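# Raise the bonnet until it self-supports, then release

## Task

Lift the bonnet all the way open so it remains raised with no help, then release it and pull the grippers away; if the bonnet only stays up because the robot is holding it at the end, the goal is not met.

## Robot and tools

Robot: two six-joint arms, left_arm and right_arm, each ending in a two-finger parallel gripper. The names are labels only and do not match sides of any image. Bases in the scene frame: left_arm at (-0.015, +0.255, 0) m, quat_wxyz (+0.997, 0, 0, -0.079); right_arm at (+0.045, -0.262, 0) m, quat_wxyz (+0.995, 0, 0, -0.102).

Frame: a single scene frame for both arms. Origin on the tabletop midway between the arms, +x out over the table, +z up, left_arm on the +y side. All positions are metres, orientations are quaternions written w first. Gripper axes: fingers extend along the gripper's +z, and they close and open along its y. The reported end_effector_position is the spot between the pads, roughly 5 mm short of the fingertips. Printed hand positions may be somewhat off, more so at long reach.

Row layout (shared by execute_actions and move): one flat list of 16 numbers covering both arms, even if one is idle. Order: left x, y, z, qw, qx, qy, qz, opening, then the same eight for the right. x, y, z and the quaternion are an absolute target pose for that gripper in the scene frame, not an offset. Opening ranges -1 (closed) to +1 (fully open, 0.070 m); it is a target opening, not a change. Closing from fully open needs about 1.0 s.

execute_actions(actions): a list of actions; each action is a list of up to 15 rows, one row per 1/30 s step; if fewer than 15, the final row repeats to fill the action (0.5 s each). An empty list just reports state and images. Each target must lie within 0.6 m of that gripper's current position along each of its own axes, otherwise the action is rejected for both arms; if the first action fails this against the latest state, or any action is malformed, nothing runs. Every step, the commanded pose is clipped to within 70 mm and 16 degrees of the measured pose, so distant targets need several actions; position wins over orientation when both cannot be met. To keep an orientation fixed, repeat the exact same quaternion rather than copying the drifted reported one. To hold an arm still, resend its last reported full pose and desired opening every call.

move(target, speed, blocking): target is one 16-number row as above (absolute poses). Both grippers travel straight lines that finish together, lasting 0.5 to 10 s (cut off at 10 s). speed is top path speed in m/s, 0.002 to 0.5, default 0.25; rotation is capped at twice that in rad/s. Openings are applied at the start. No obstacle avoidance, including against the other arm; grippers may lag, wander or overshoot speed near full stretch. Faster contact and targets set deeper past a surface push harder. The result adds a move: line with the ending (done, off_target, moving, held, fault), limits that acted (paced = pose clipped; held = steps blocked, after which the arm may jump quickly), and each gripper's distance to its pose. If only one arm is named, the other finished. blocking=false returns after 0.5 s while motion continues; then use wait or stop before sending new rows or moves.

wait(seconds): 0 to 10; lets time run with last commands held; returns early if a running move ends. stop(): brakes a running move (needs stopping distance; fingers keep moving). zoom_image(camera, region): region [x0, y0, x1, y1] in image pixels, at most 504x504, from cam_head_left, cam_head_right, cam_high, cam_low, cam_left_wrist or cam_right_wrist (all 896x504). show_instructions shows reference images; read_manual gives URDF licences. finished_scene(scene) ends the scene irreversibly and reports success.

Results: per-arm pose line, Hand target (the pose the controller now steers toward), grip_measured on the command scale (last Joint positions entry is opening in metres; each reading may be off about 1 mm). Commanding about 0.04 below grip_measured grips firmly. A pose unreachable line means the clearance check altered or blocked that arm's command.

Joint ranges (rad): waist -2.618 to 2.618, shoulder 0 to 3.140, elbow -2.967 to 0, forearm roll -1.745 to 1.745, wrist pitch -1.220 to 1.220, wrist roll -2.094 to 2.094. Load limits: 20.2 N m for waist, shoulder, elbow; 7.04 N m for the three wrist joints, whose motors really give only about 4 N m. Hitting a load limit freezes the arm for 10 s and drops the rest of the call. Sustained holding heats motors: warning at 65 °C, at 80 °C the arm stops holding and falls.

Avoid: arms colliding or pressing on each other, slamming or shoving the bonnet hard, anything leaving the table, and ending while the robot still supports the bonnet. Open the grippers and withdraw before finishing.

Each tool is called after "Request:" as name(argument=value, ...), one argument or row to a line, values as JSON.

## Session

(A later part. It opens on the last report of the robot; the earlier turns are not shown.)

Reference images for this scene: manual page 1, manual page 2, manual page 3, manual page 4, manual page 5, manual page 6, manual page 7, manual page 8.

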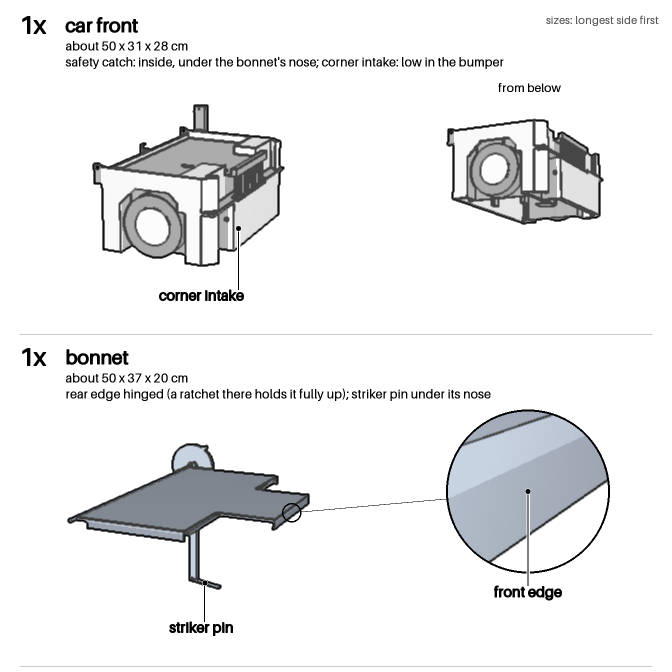

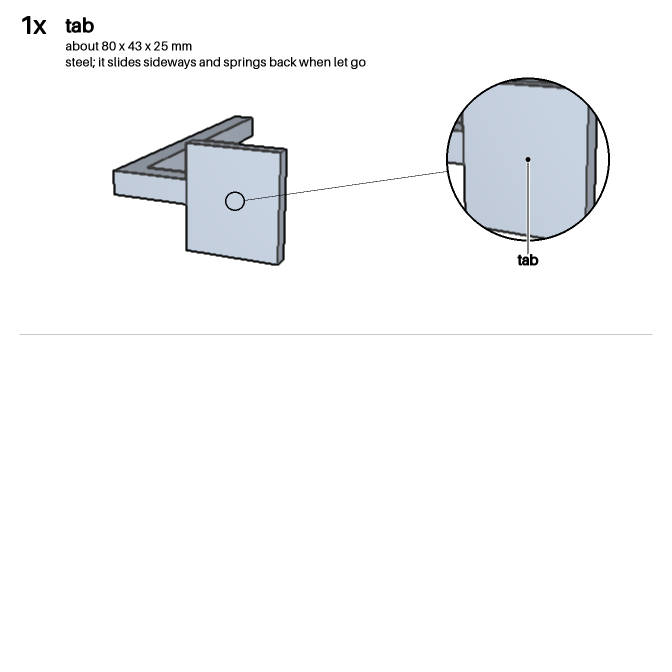

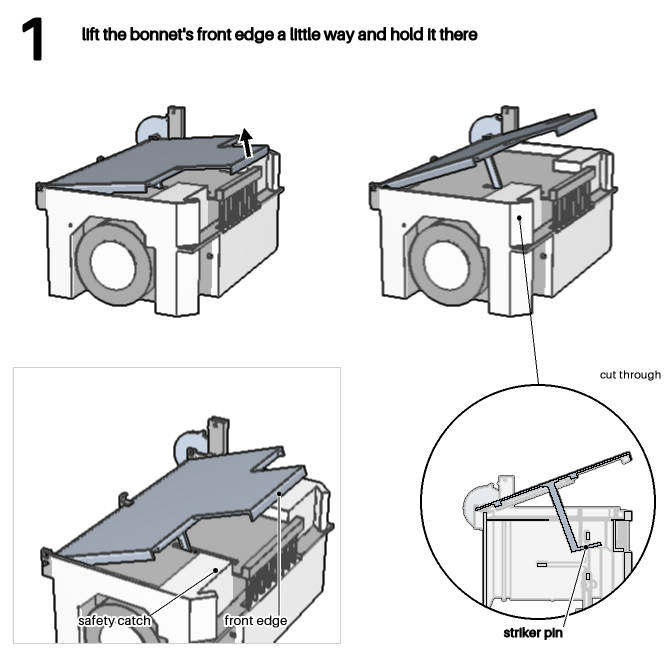

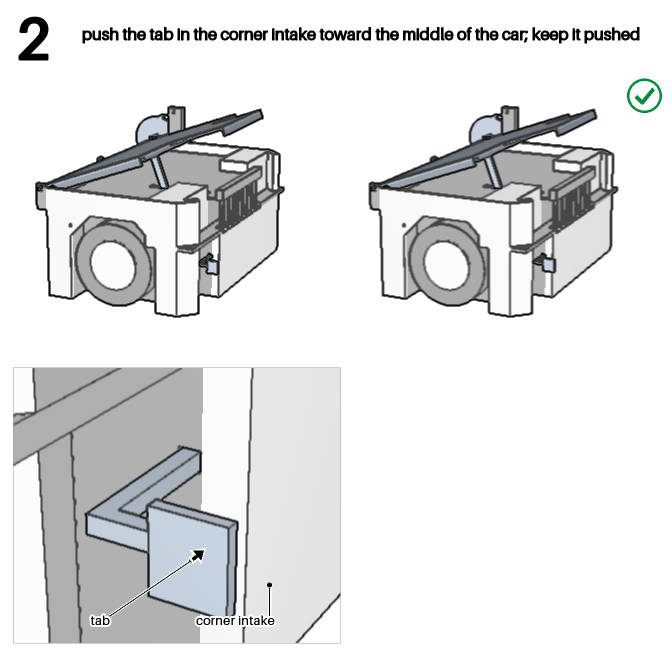

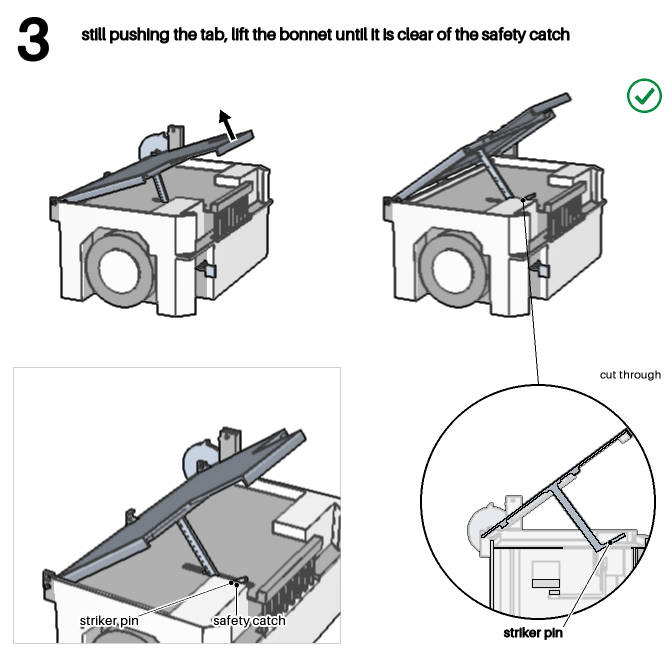

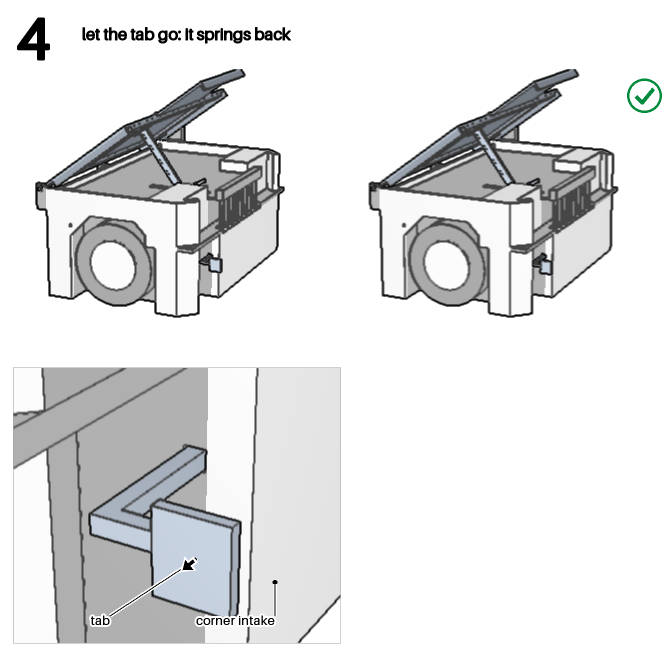

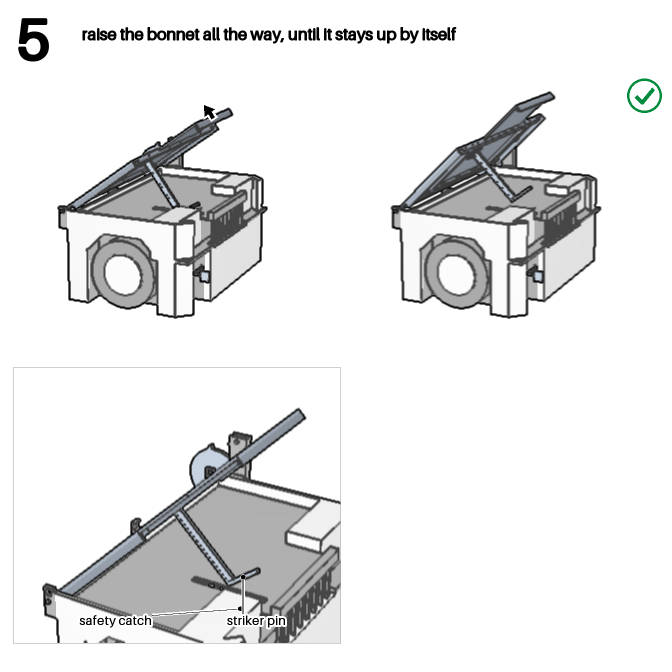

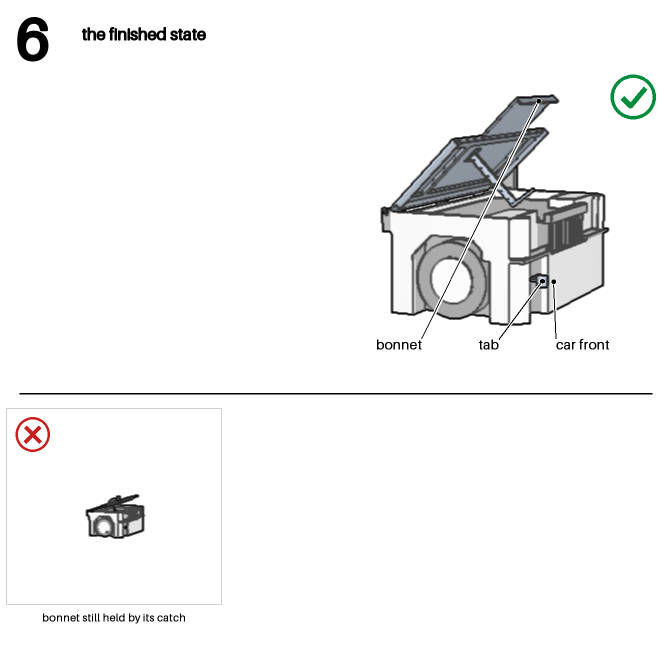

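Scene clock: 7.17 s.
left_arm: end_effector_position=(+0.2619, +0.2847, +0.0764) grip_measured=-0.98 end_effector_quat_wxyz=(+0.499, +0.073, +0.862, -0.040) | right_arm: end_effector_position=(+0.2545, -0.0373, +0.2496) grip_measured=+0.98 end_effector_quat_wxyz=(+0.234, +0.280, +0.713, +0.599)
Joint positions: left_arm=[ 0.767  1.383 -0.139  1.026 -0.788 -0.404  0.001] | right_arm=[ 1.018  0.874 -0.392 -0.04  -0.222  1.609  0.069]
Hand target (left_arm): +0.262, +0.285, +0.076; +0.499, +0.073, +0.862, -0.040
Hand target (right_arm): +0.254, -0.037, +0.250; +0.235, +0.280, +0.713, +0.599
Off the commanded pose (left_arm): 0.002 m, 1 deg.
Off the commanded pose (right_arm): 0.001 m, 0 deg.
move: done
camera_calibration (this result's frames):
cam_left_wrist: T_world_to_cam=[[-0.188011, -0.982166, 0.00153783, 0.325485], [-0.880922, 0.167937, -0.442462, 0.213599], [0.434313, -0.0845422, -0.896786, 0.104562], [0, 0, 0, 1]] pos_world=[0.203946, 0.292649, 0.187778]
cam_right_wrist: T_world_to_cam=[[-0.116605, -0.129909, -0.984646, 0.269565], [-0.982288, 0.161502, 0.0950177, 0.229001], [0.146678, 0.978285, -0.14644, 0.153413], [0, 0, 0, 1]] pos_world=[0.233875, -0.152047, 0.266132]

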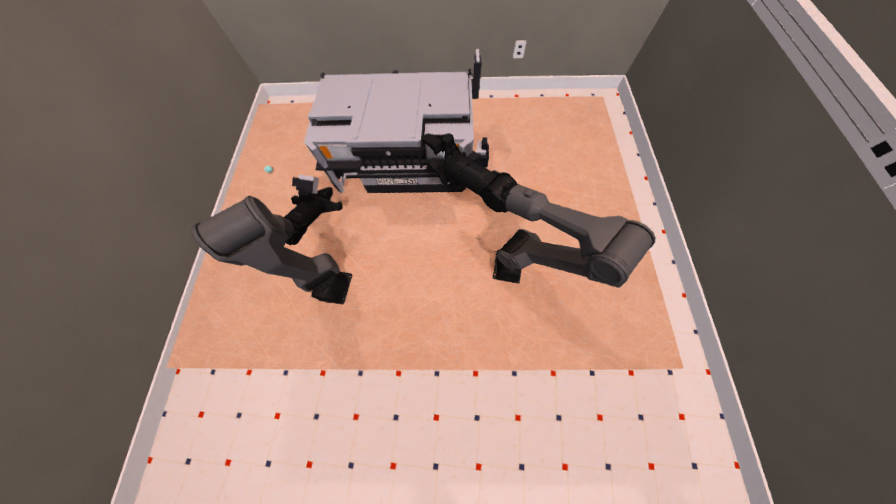

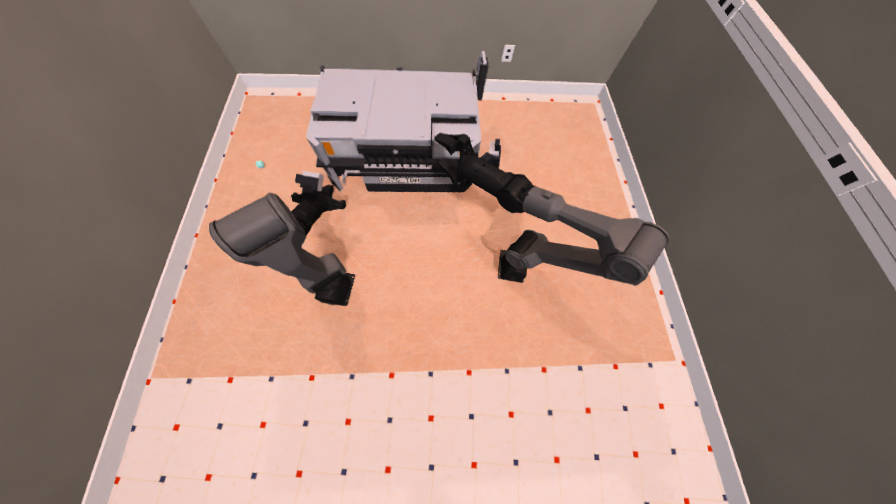

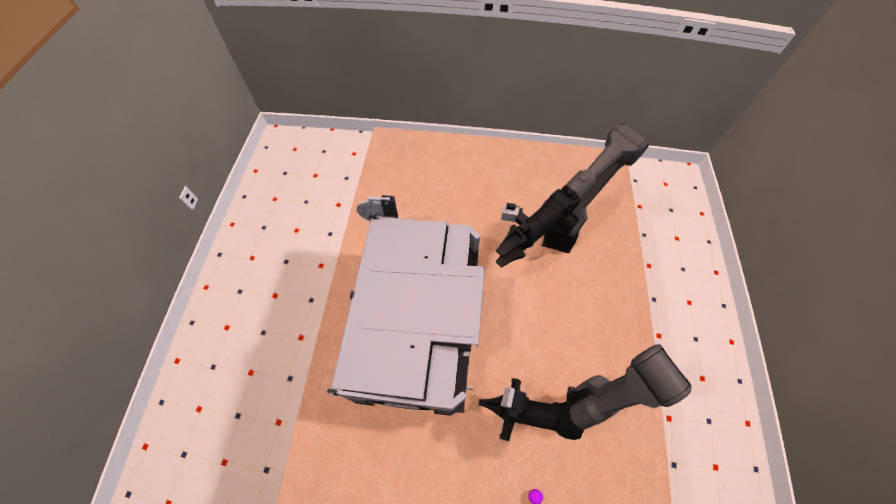

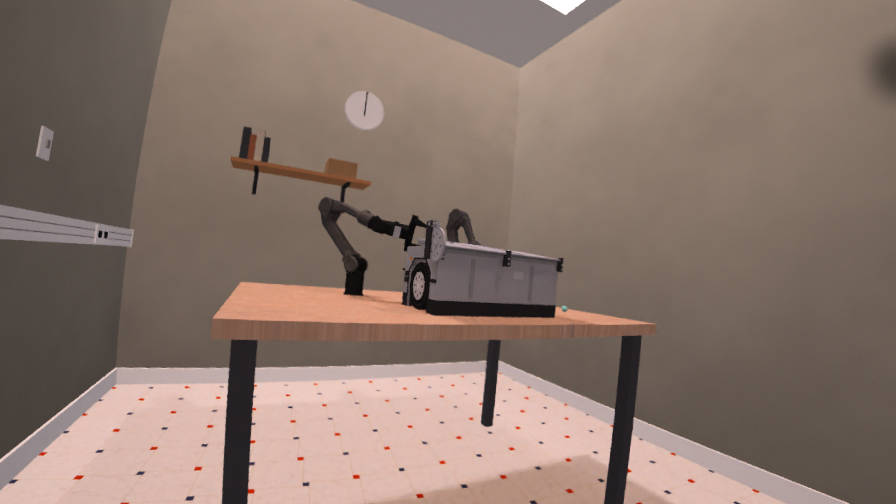

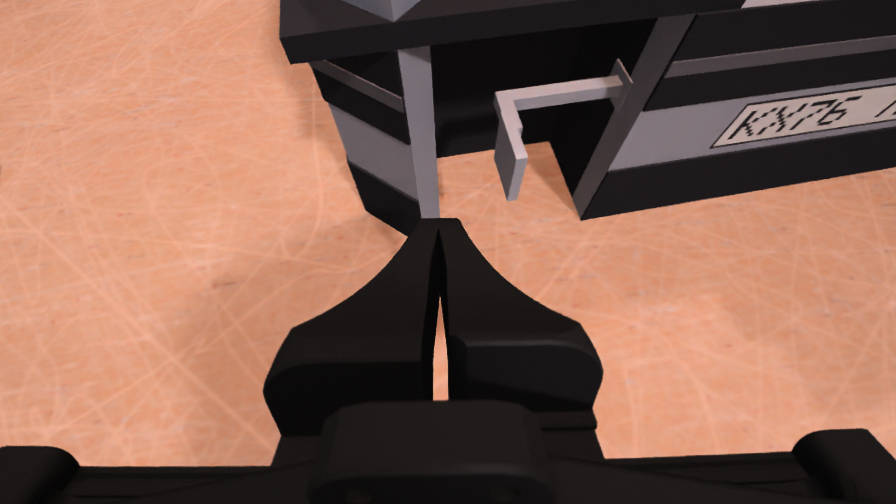

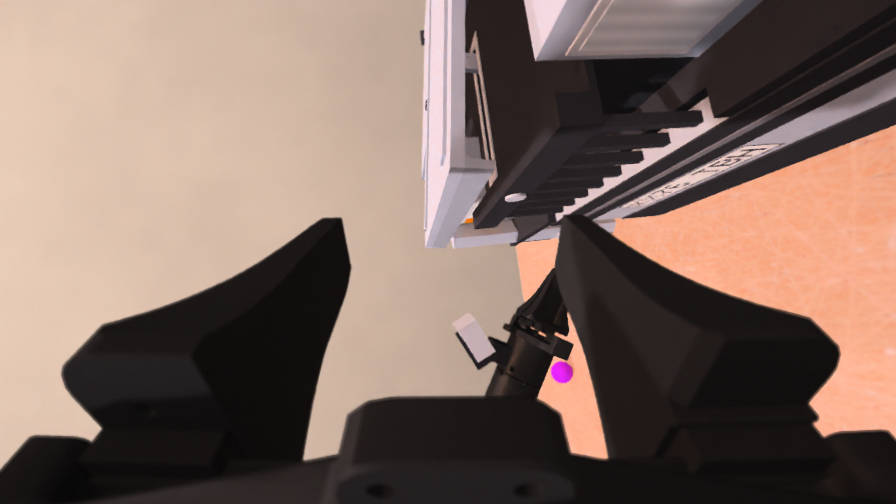

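Request:
move(
  target=[0.28,0.268,0.070,0.498,0.0755,0.863,-0.0436,-1,0.305,0.017,0.249,0.235,0.280,0.713,0.599,1],
  speed=0.07,
)

Scene clock: 8.70 s.
left_arm: end_effector_position=(+0.2795, +0.2679, +0.0695) grip_measured=-0.98 end_effector_quat_wxyz=(+0.497, +0.077, +0.863, -0.043) | right_arm: end_effector_position=(+0.3045, +0.0175, +0.2495) grip_measured=+0.98 end_effector_quat_wxyz=(+0.235, +0.280, +0.712, +0.599)
Joint positions: left_arm=[ 0.566  1.457 -0.159  0.763 -0.76  -0.284  0.001] | right_arm=[ 1.026  1.215 -0.572  0.001 -0.383  1.57   0.069]
Hand target (left_arm): +0.279, +0.268, +0.070; +0.497, +0.076, +0.863, -0.043
Hand target (right_arm): +0.304, +0.017, +0.249; +0.235, +0.280, +0.713, +0.599
Off the commanded pose (left_arm): 0.001 m, 0 deg.
Off the commanded pose (right_arm): 0.001 m, 0 deg.
move: done
camera_calibration (this result's frames):
cam_left_wrist: T_world_to_cam=[[-0.196856, -0.980427, 0.00314003, 0.314193], [-0.881908, 0.175673, -0.437467, 0.22679], [0.428353, -0.0888871, -0.899229, 0.0922932], [0, 0, 0, 1]] pos_world=[0.222324, 0.276406, 0.181219]
cam_right_wrist: T_world_to_cam=[[-0.115267, -0.129393, -0.984871, 0.281997], [-0.982321, 0.162079, 0.0936748, 0.269629], [0.147506, 0.978258, -0.145788, 0.092017], [0, 0, 0, 1]] pos_world=[0.283794, -0.097229, 0.265888]

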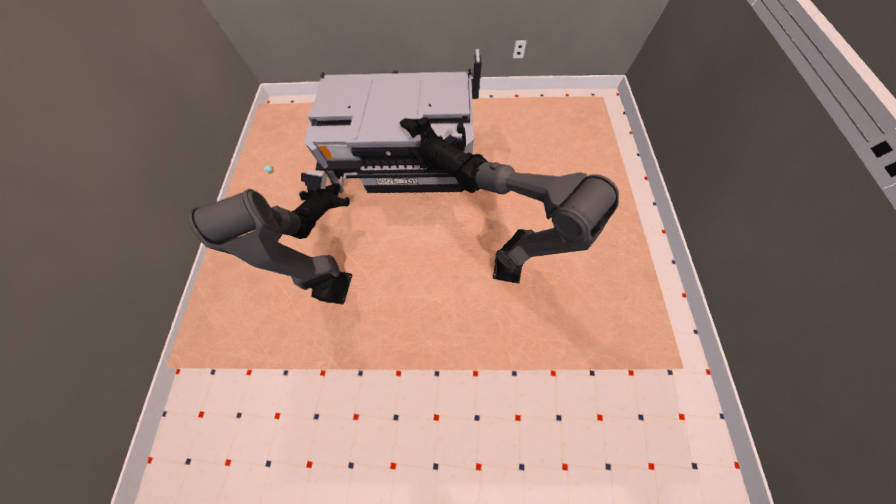

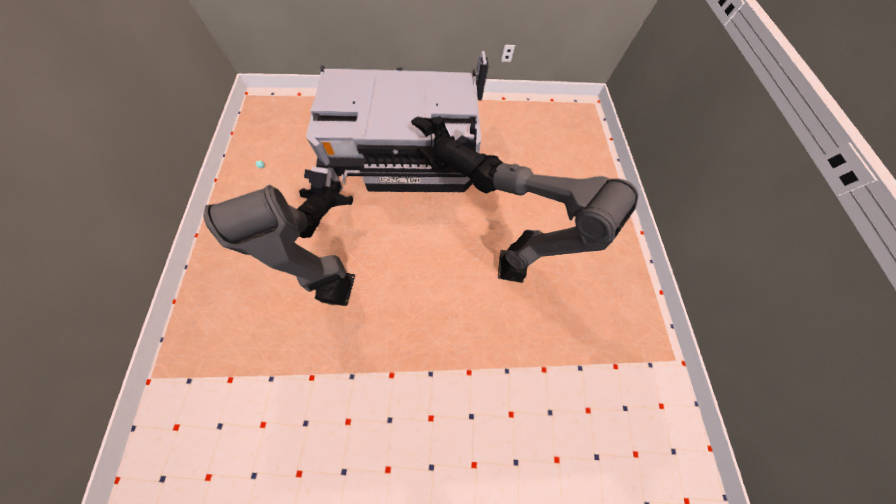

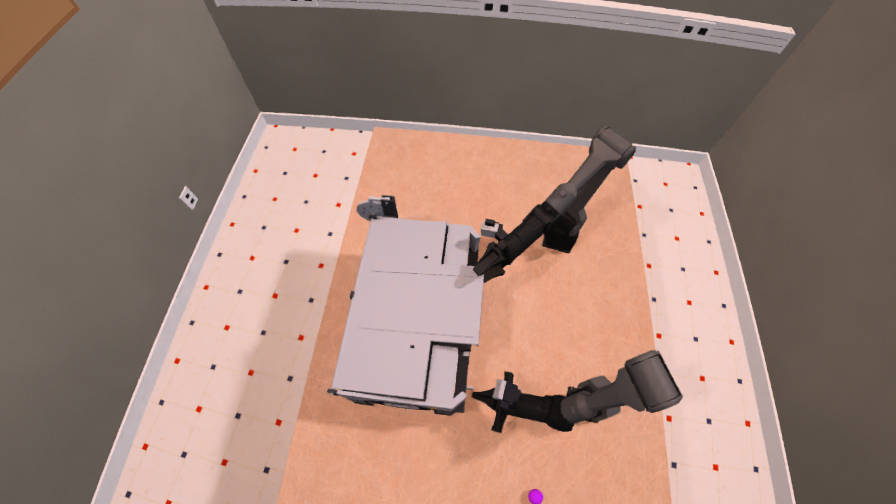

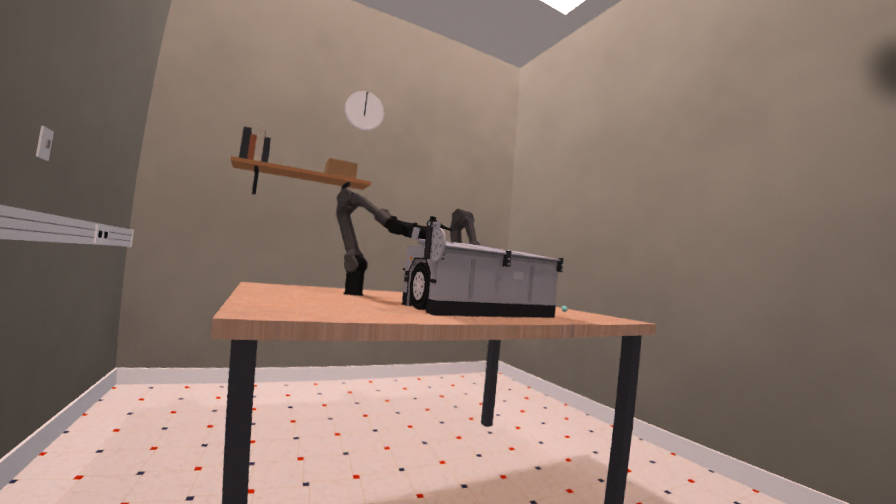

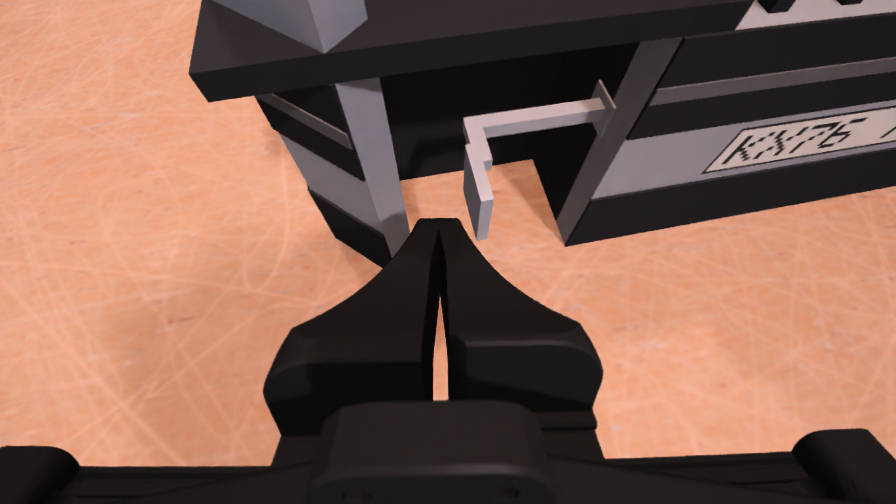

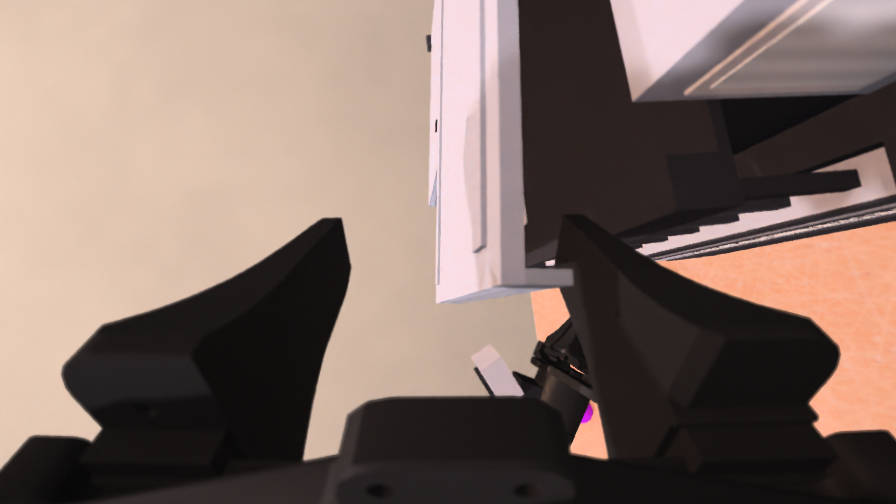

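Request:
move(
  target=[0.297,0.268,0.070,0.498,0.0755,0.863,-0.0436,-1,0.325,0.038,0.317,0.235,0.280,0.713,0.599,1],
  speed=0.06,
)

Request:
move(
  target=[0.297,0.248,0.070,0.498,0.0755,0.863,-0.0436,-1,0.325,0.038,0.317,0.235,0.280,0.713,0.599,1],
  speed=0.02,
)

Scene clock: 10.30 s.
left_arm: end_effector_position=(+0.2971, +0.2680, +0.0698) grip_measured=-0.98 end_effector_quat_wxyz=(+0.498, +0.076, +0.863, -0.043) | right_arm: end_effector_position=(+0.3255, +0.0388, +0.3178) grip_measured=+0.99 end_effector_quat_wxyz=(+0.235, +0.280, +0.712, +0.600)
Joint positions: left_arm=[ 0.514  1.509 -0.216  0.702 -0.746 -0.27   0.001] | right_arm=[ 1.022  1.241 -0.878 -0.04  -0.104  1.61   0.069]
Hand target (left_arm): +0.297, +0.268, +0.070; +0.498, +0.076, +0.863, -0.043
Hand target (right_arm): +0.325, +0.039, +0.317; +0.235, +0.280, +0.713, +0.599
Off the commanded pose (left_arm): 0.000 m, 0 deg.
Off the commanded pose (right_arm): 0.001 m, 0 deg.
move: done
camera_calibration (this result's frames):
cam_left_wrist: T_world_to_cam=[[-0.195657, -0.980663, 0.00435611, 0.31735], [-0.881198, 0.173859, -0.439617, 0.242814], [0.430359, -0.0898527, -0.898175, 0.0846786], [0, 0, 0, 1]] pos_world=[0.239617, 0.276607, 0.181419]
cam_right_wrist: T_world_to_cam=[[-0.114369, -0.128331, -0.985115, 0.354191], [-0.982401, 0.162013, 0.0929486, 0.280658], [0.147673, 0.978408, -0.144602, 0.0776029], [0, 0, 0, 1]] pos_world=[0.304767, -0.0759438, 0.334054]

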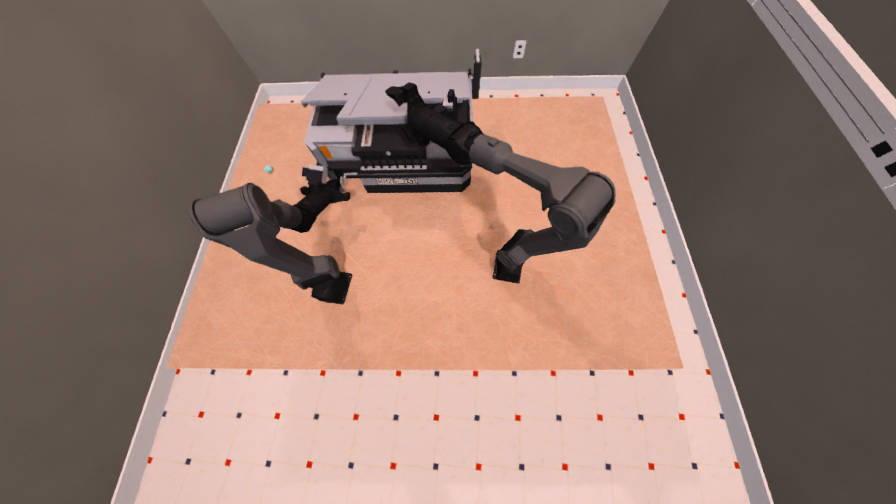

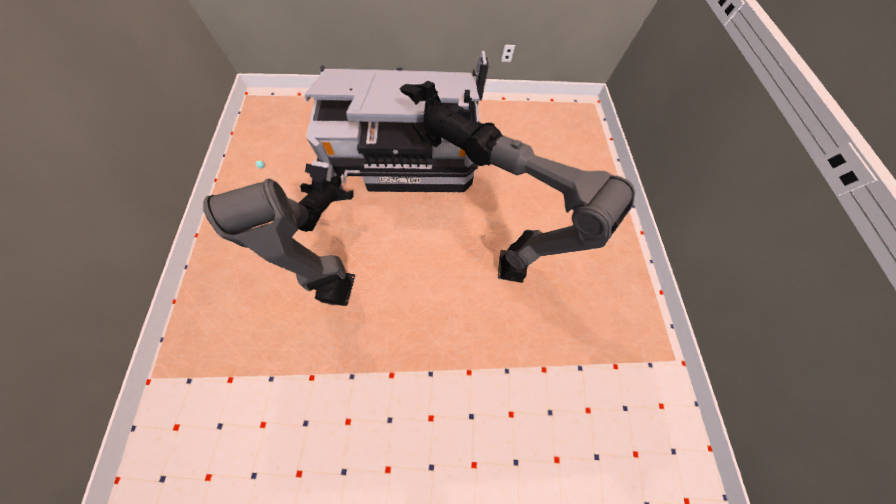

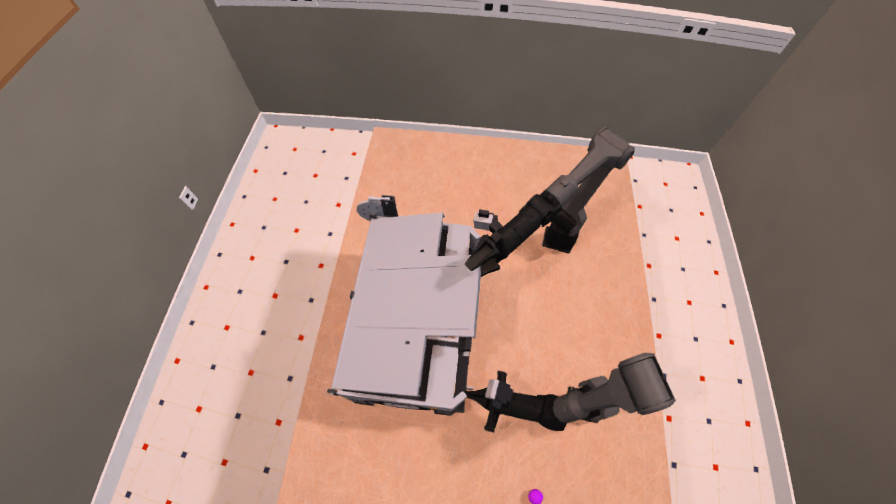

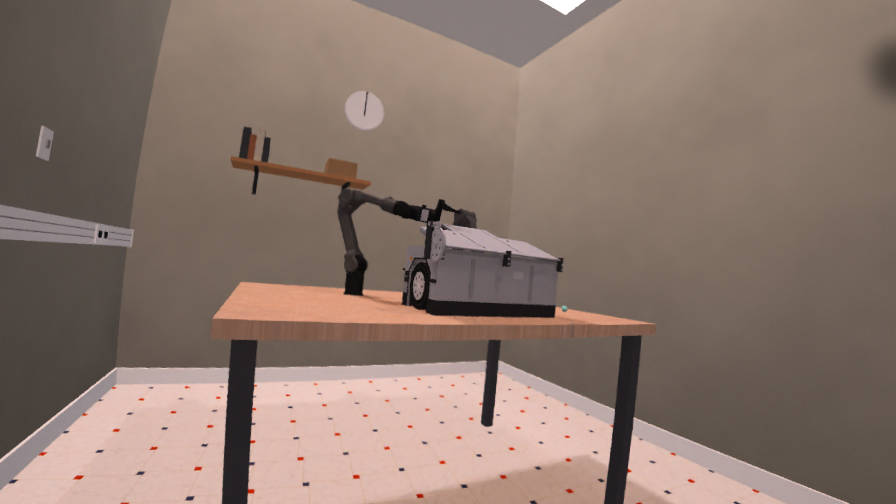

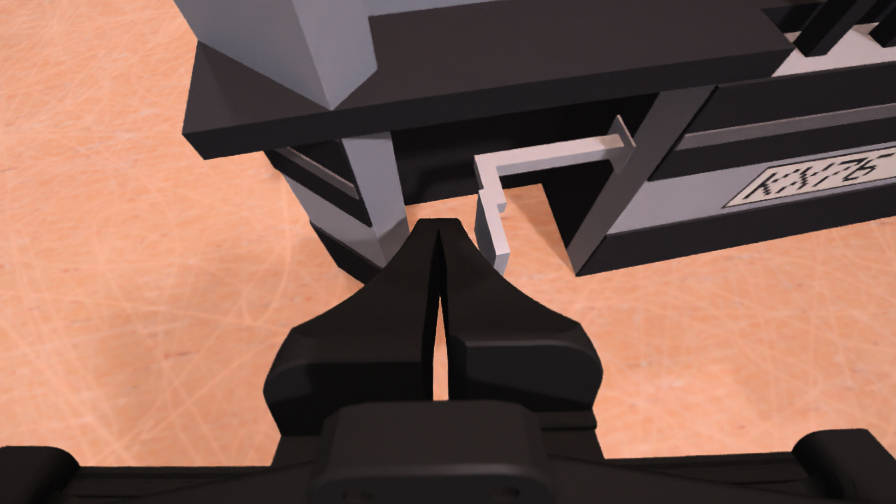

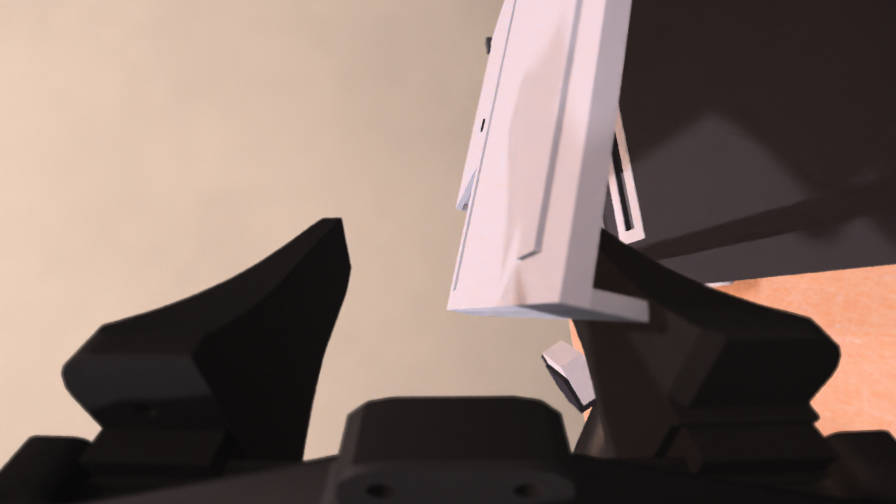

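Scene clock: 11.53 s.
left_arm: end_effector_position=(+0.2967, +0.2490, +0.0697) grip_measured=-0.98 end_effector_quat_wxyz=(+0.497, +0.074, +0.863, -0.042) | right_arm: end_effector_position=(+0.3248, +0.0382, +0.3169) grip_measured=+0.99 end_effector_quat_wxyz=(+0.235, +0.280, +0.713, +0.599)
Joint positions: left_arm=[ 0.368  1.489 -0.196  0.513 -0.715 -0.203  0.001] | right_arm=[ 1.021  1.238 -0.875 -0.054 -0.103  1.624  0.069]
Hand target (left_arm): +0.297, +0.248, +0.070; +0.497, +0.076, +0.863, -0.043
Hand target (right_arm): +0.325, +0.038, +0.317; +0.235, +0.280, +0.713, +0.599
Off the commanded pose (left_arm): 0.001 m, 0 deg.
Off the commanded pose (right_arm): 0.000 m, 0 deg.
move: done
camera_calibration (this result's frames):
cam_left_wrist: T_world_to_cam=[[-0.192256, -0.981336, 0.00403883, 0.297901], [-0.882385, 0.171067, -0.438329, 0.24673], [0.429457, -0.0878354, -0.898805, 0.0828645], [0, 0, 0, 1]] pos_world=[0.239397, 0.257412, 0.181425]
cam_right_wrist: T_world_to_cam=[[-0.11635, -0.130074, -0.984654, 0.353697], [-0.982329, 0.161402, 0.0947537, 0.27964], [0.1466, 0.978279, -0.146554, 0.0790943], [0, 0, 0, 1]] pos_world=[0.304256, -0.0765042, 0.333364]

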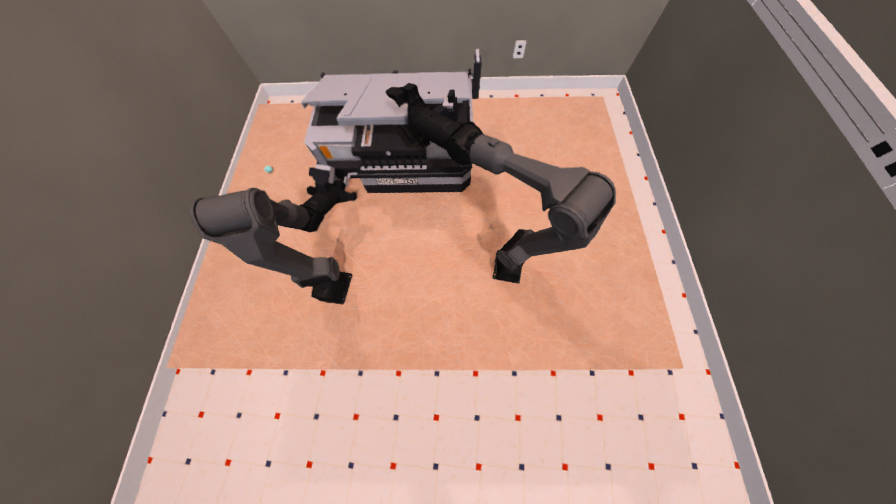

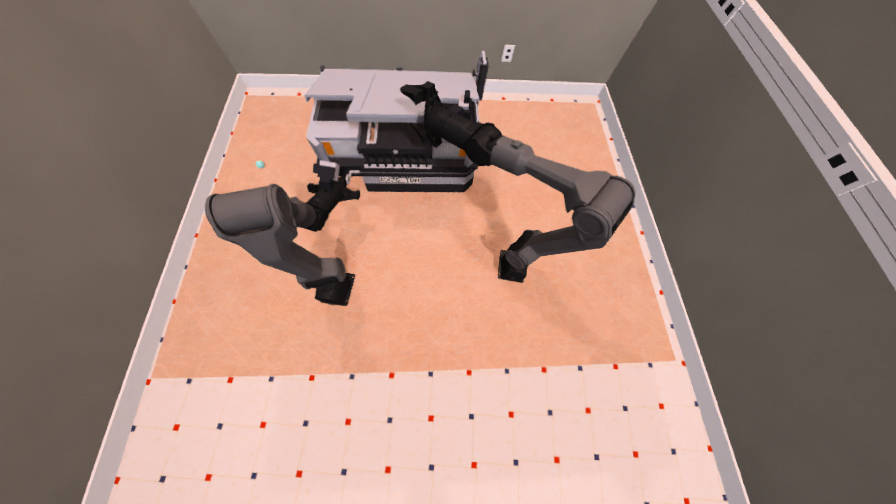

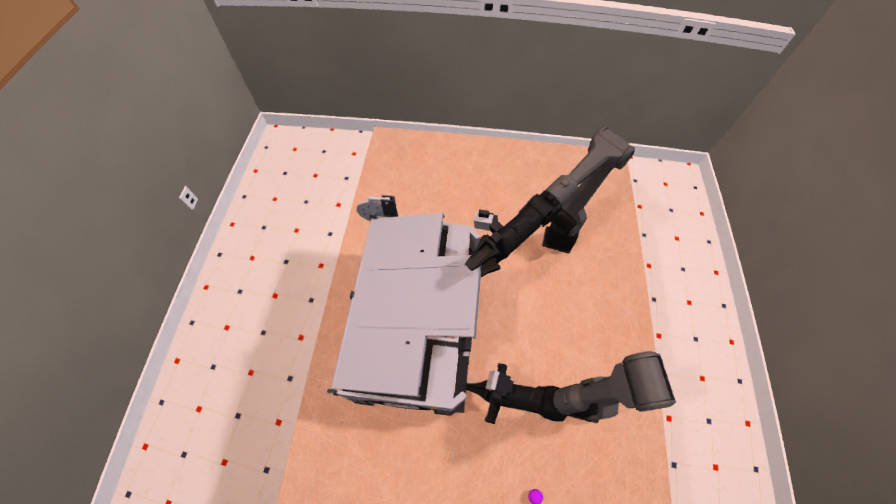

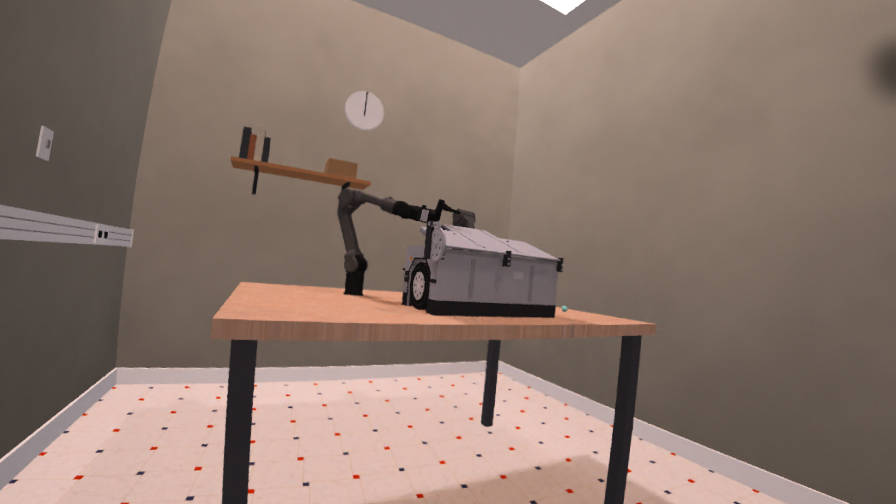

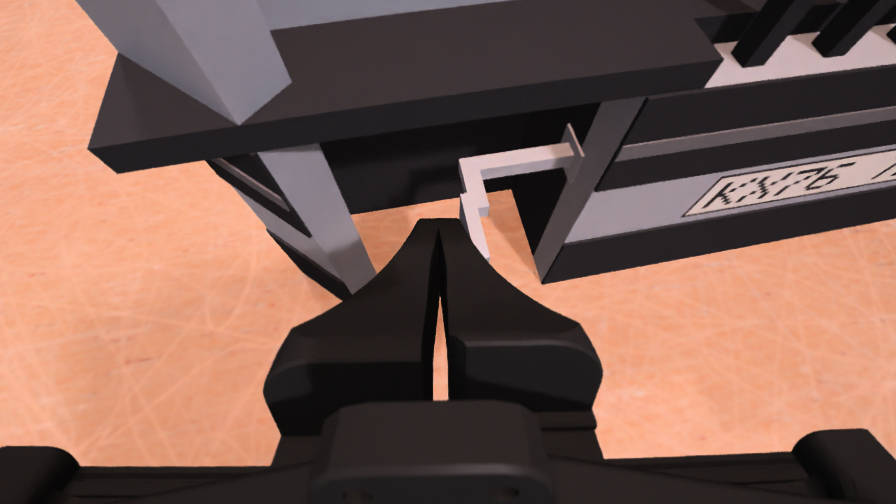

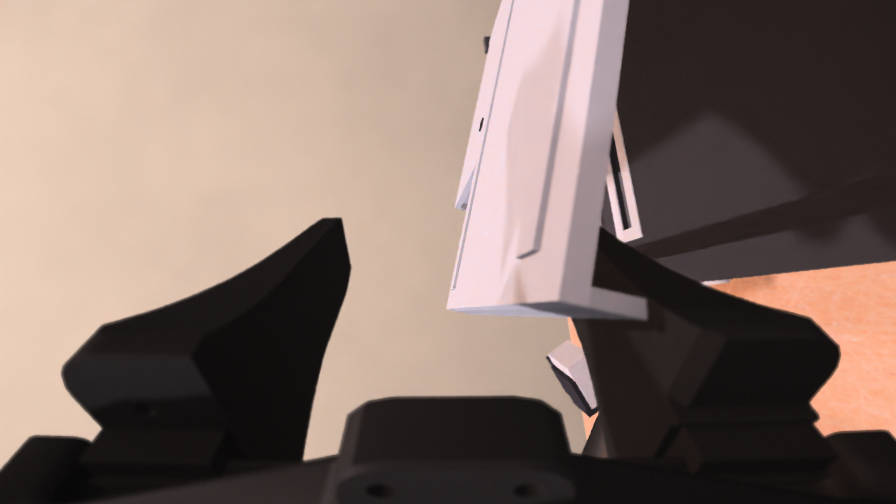

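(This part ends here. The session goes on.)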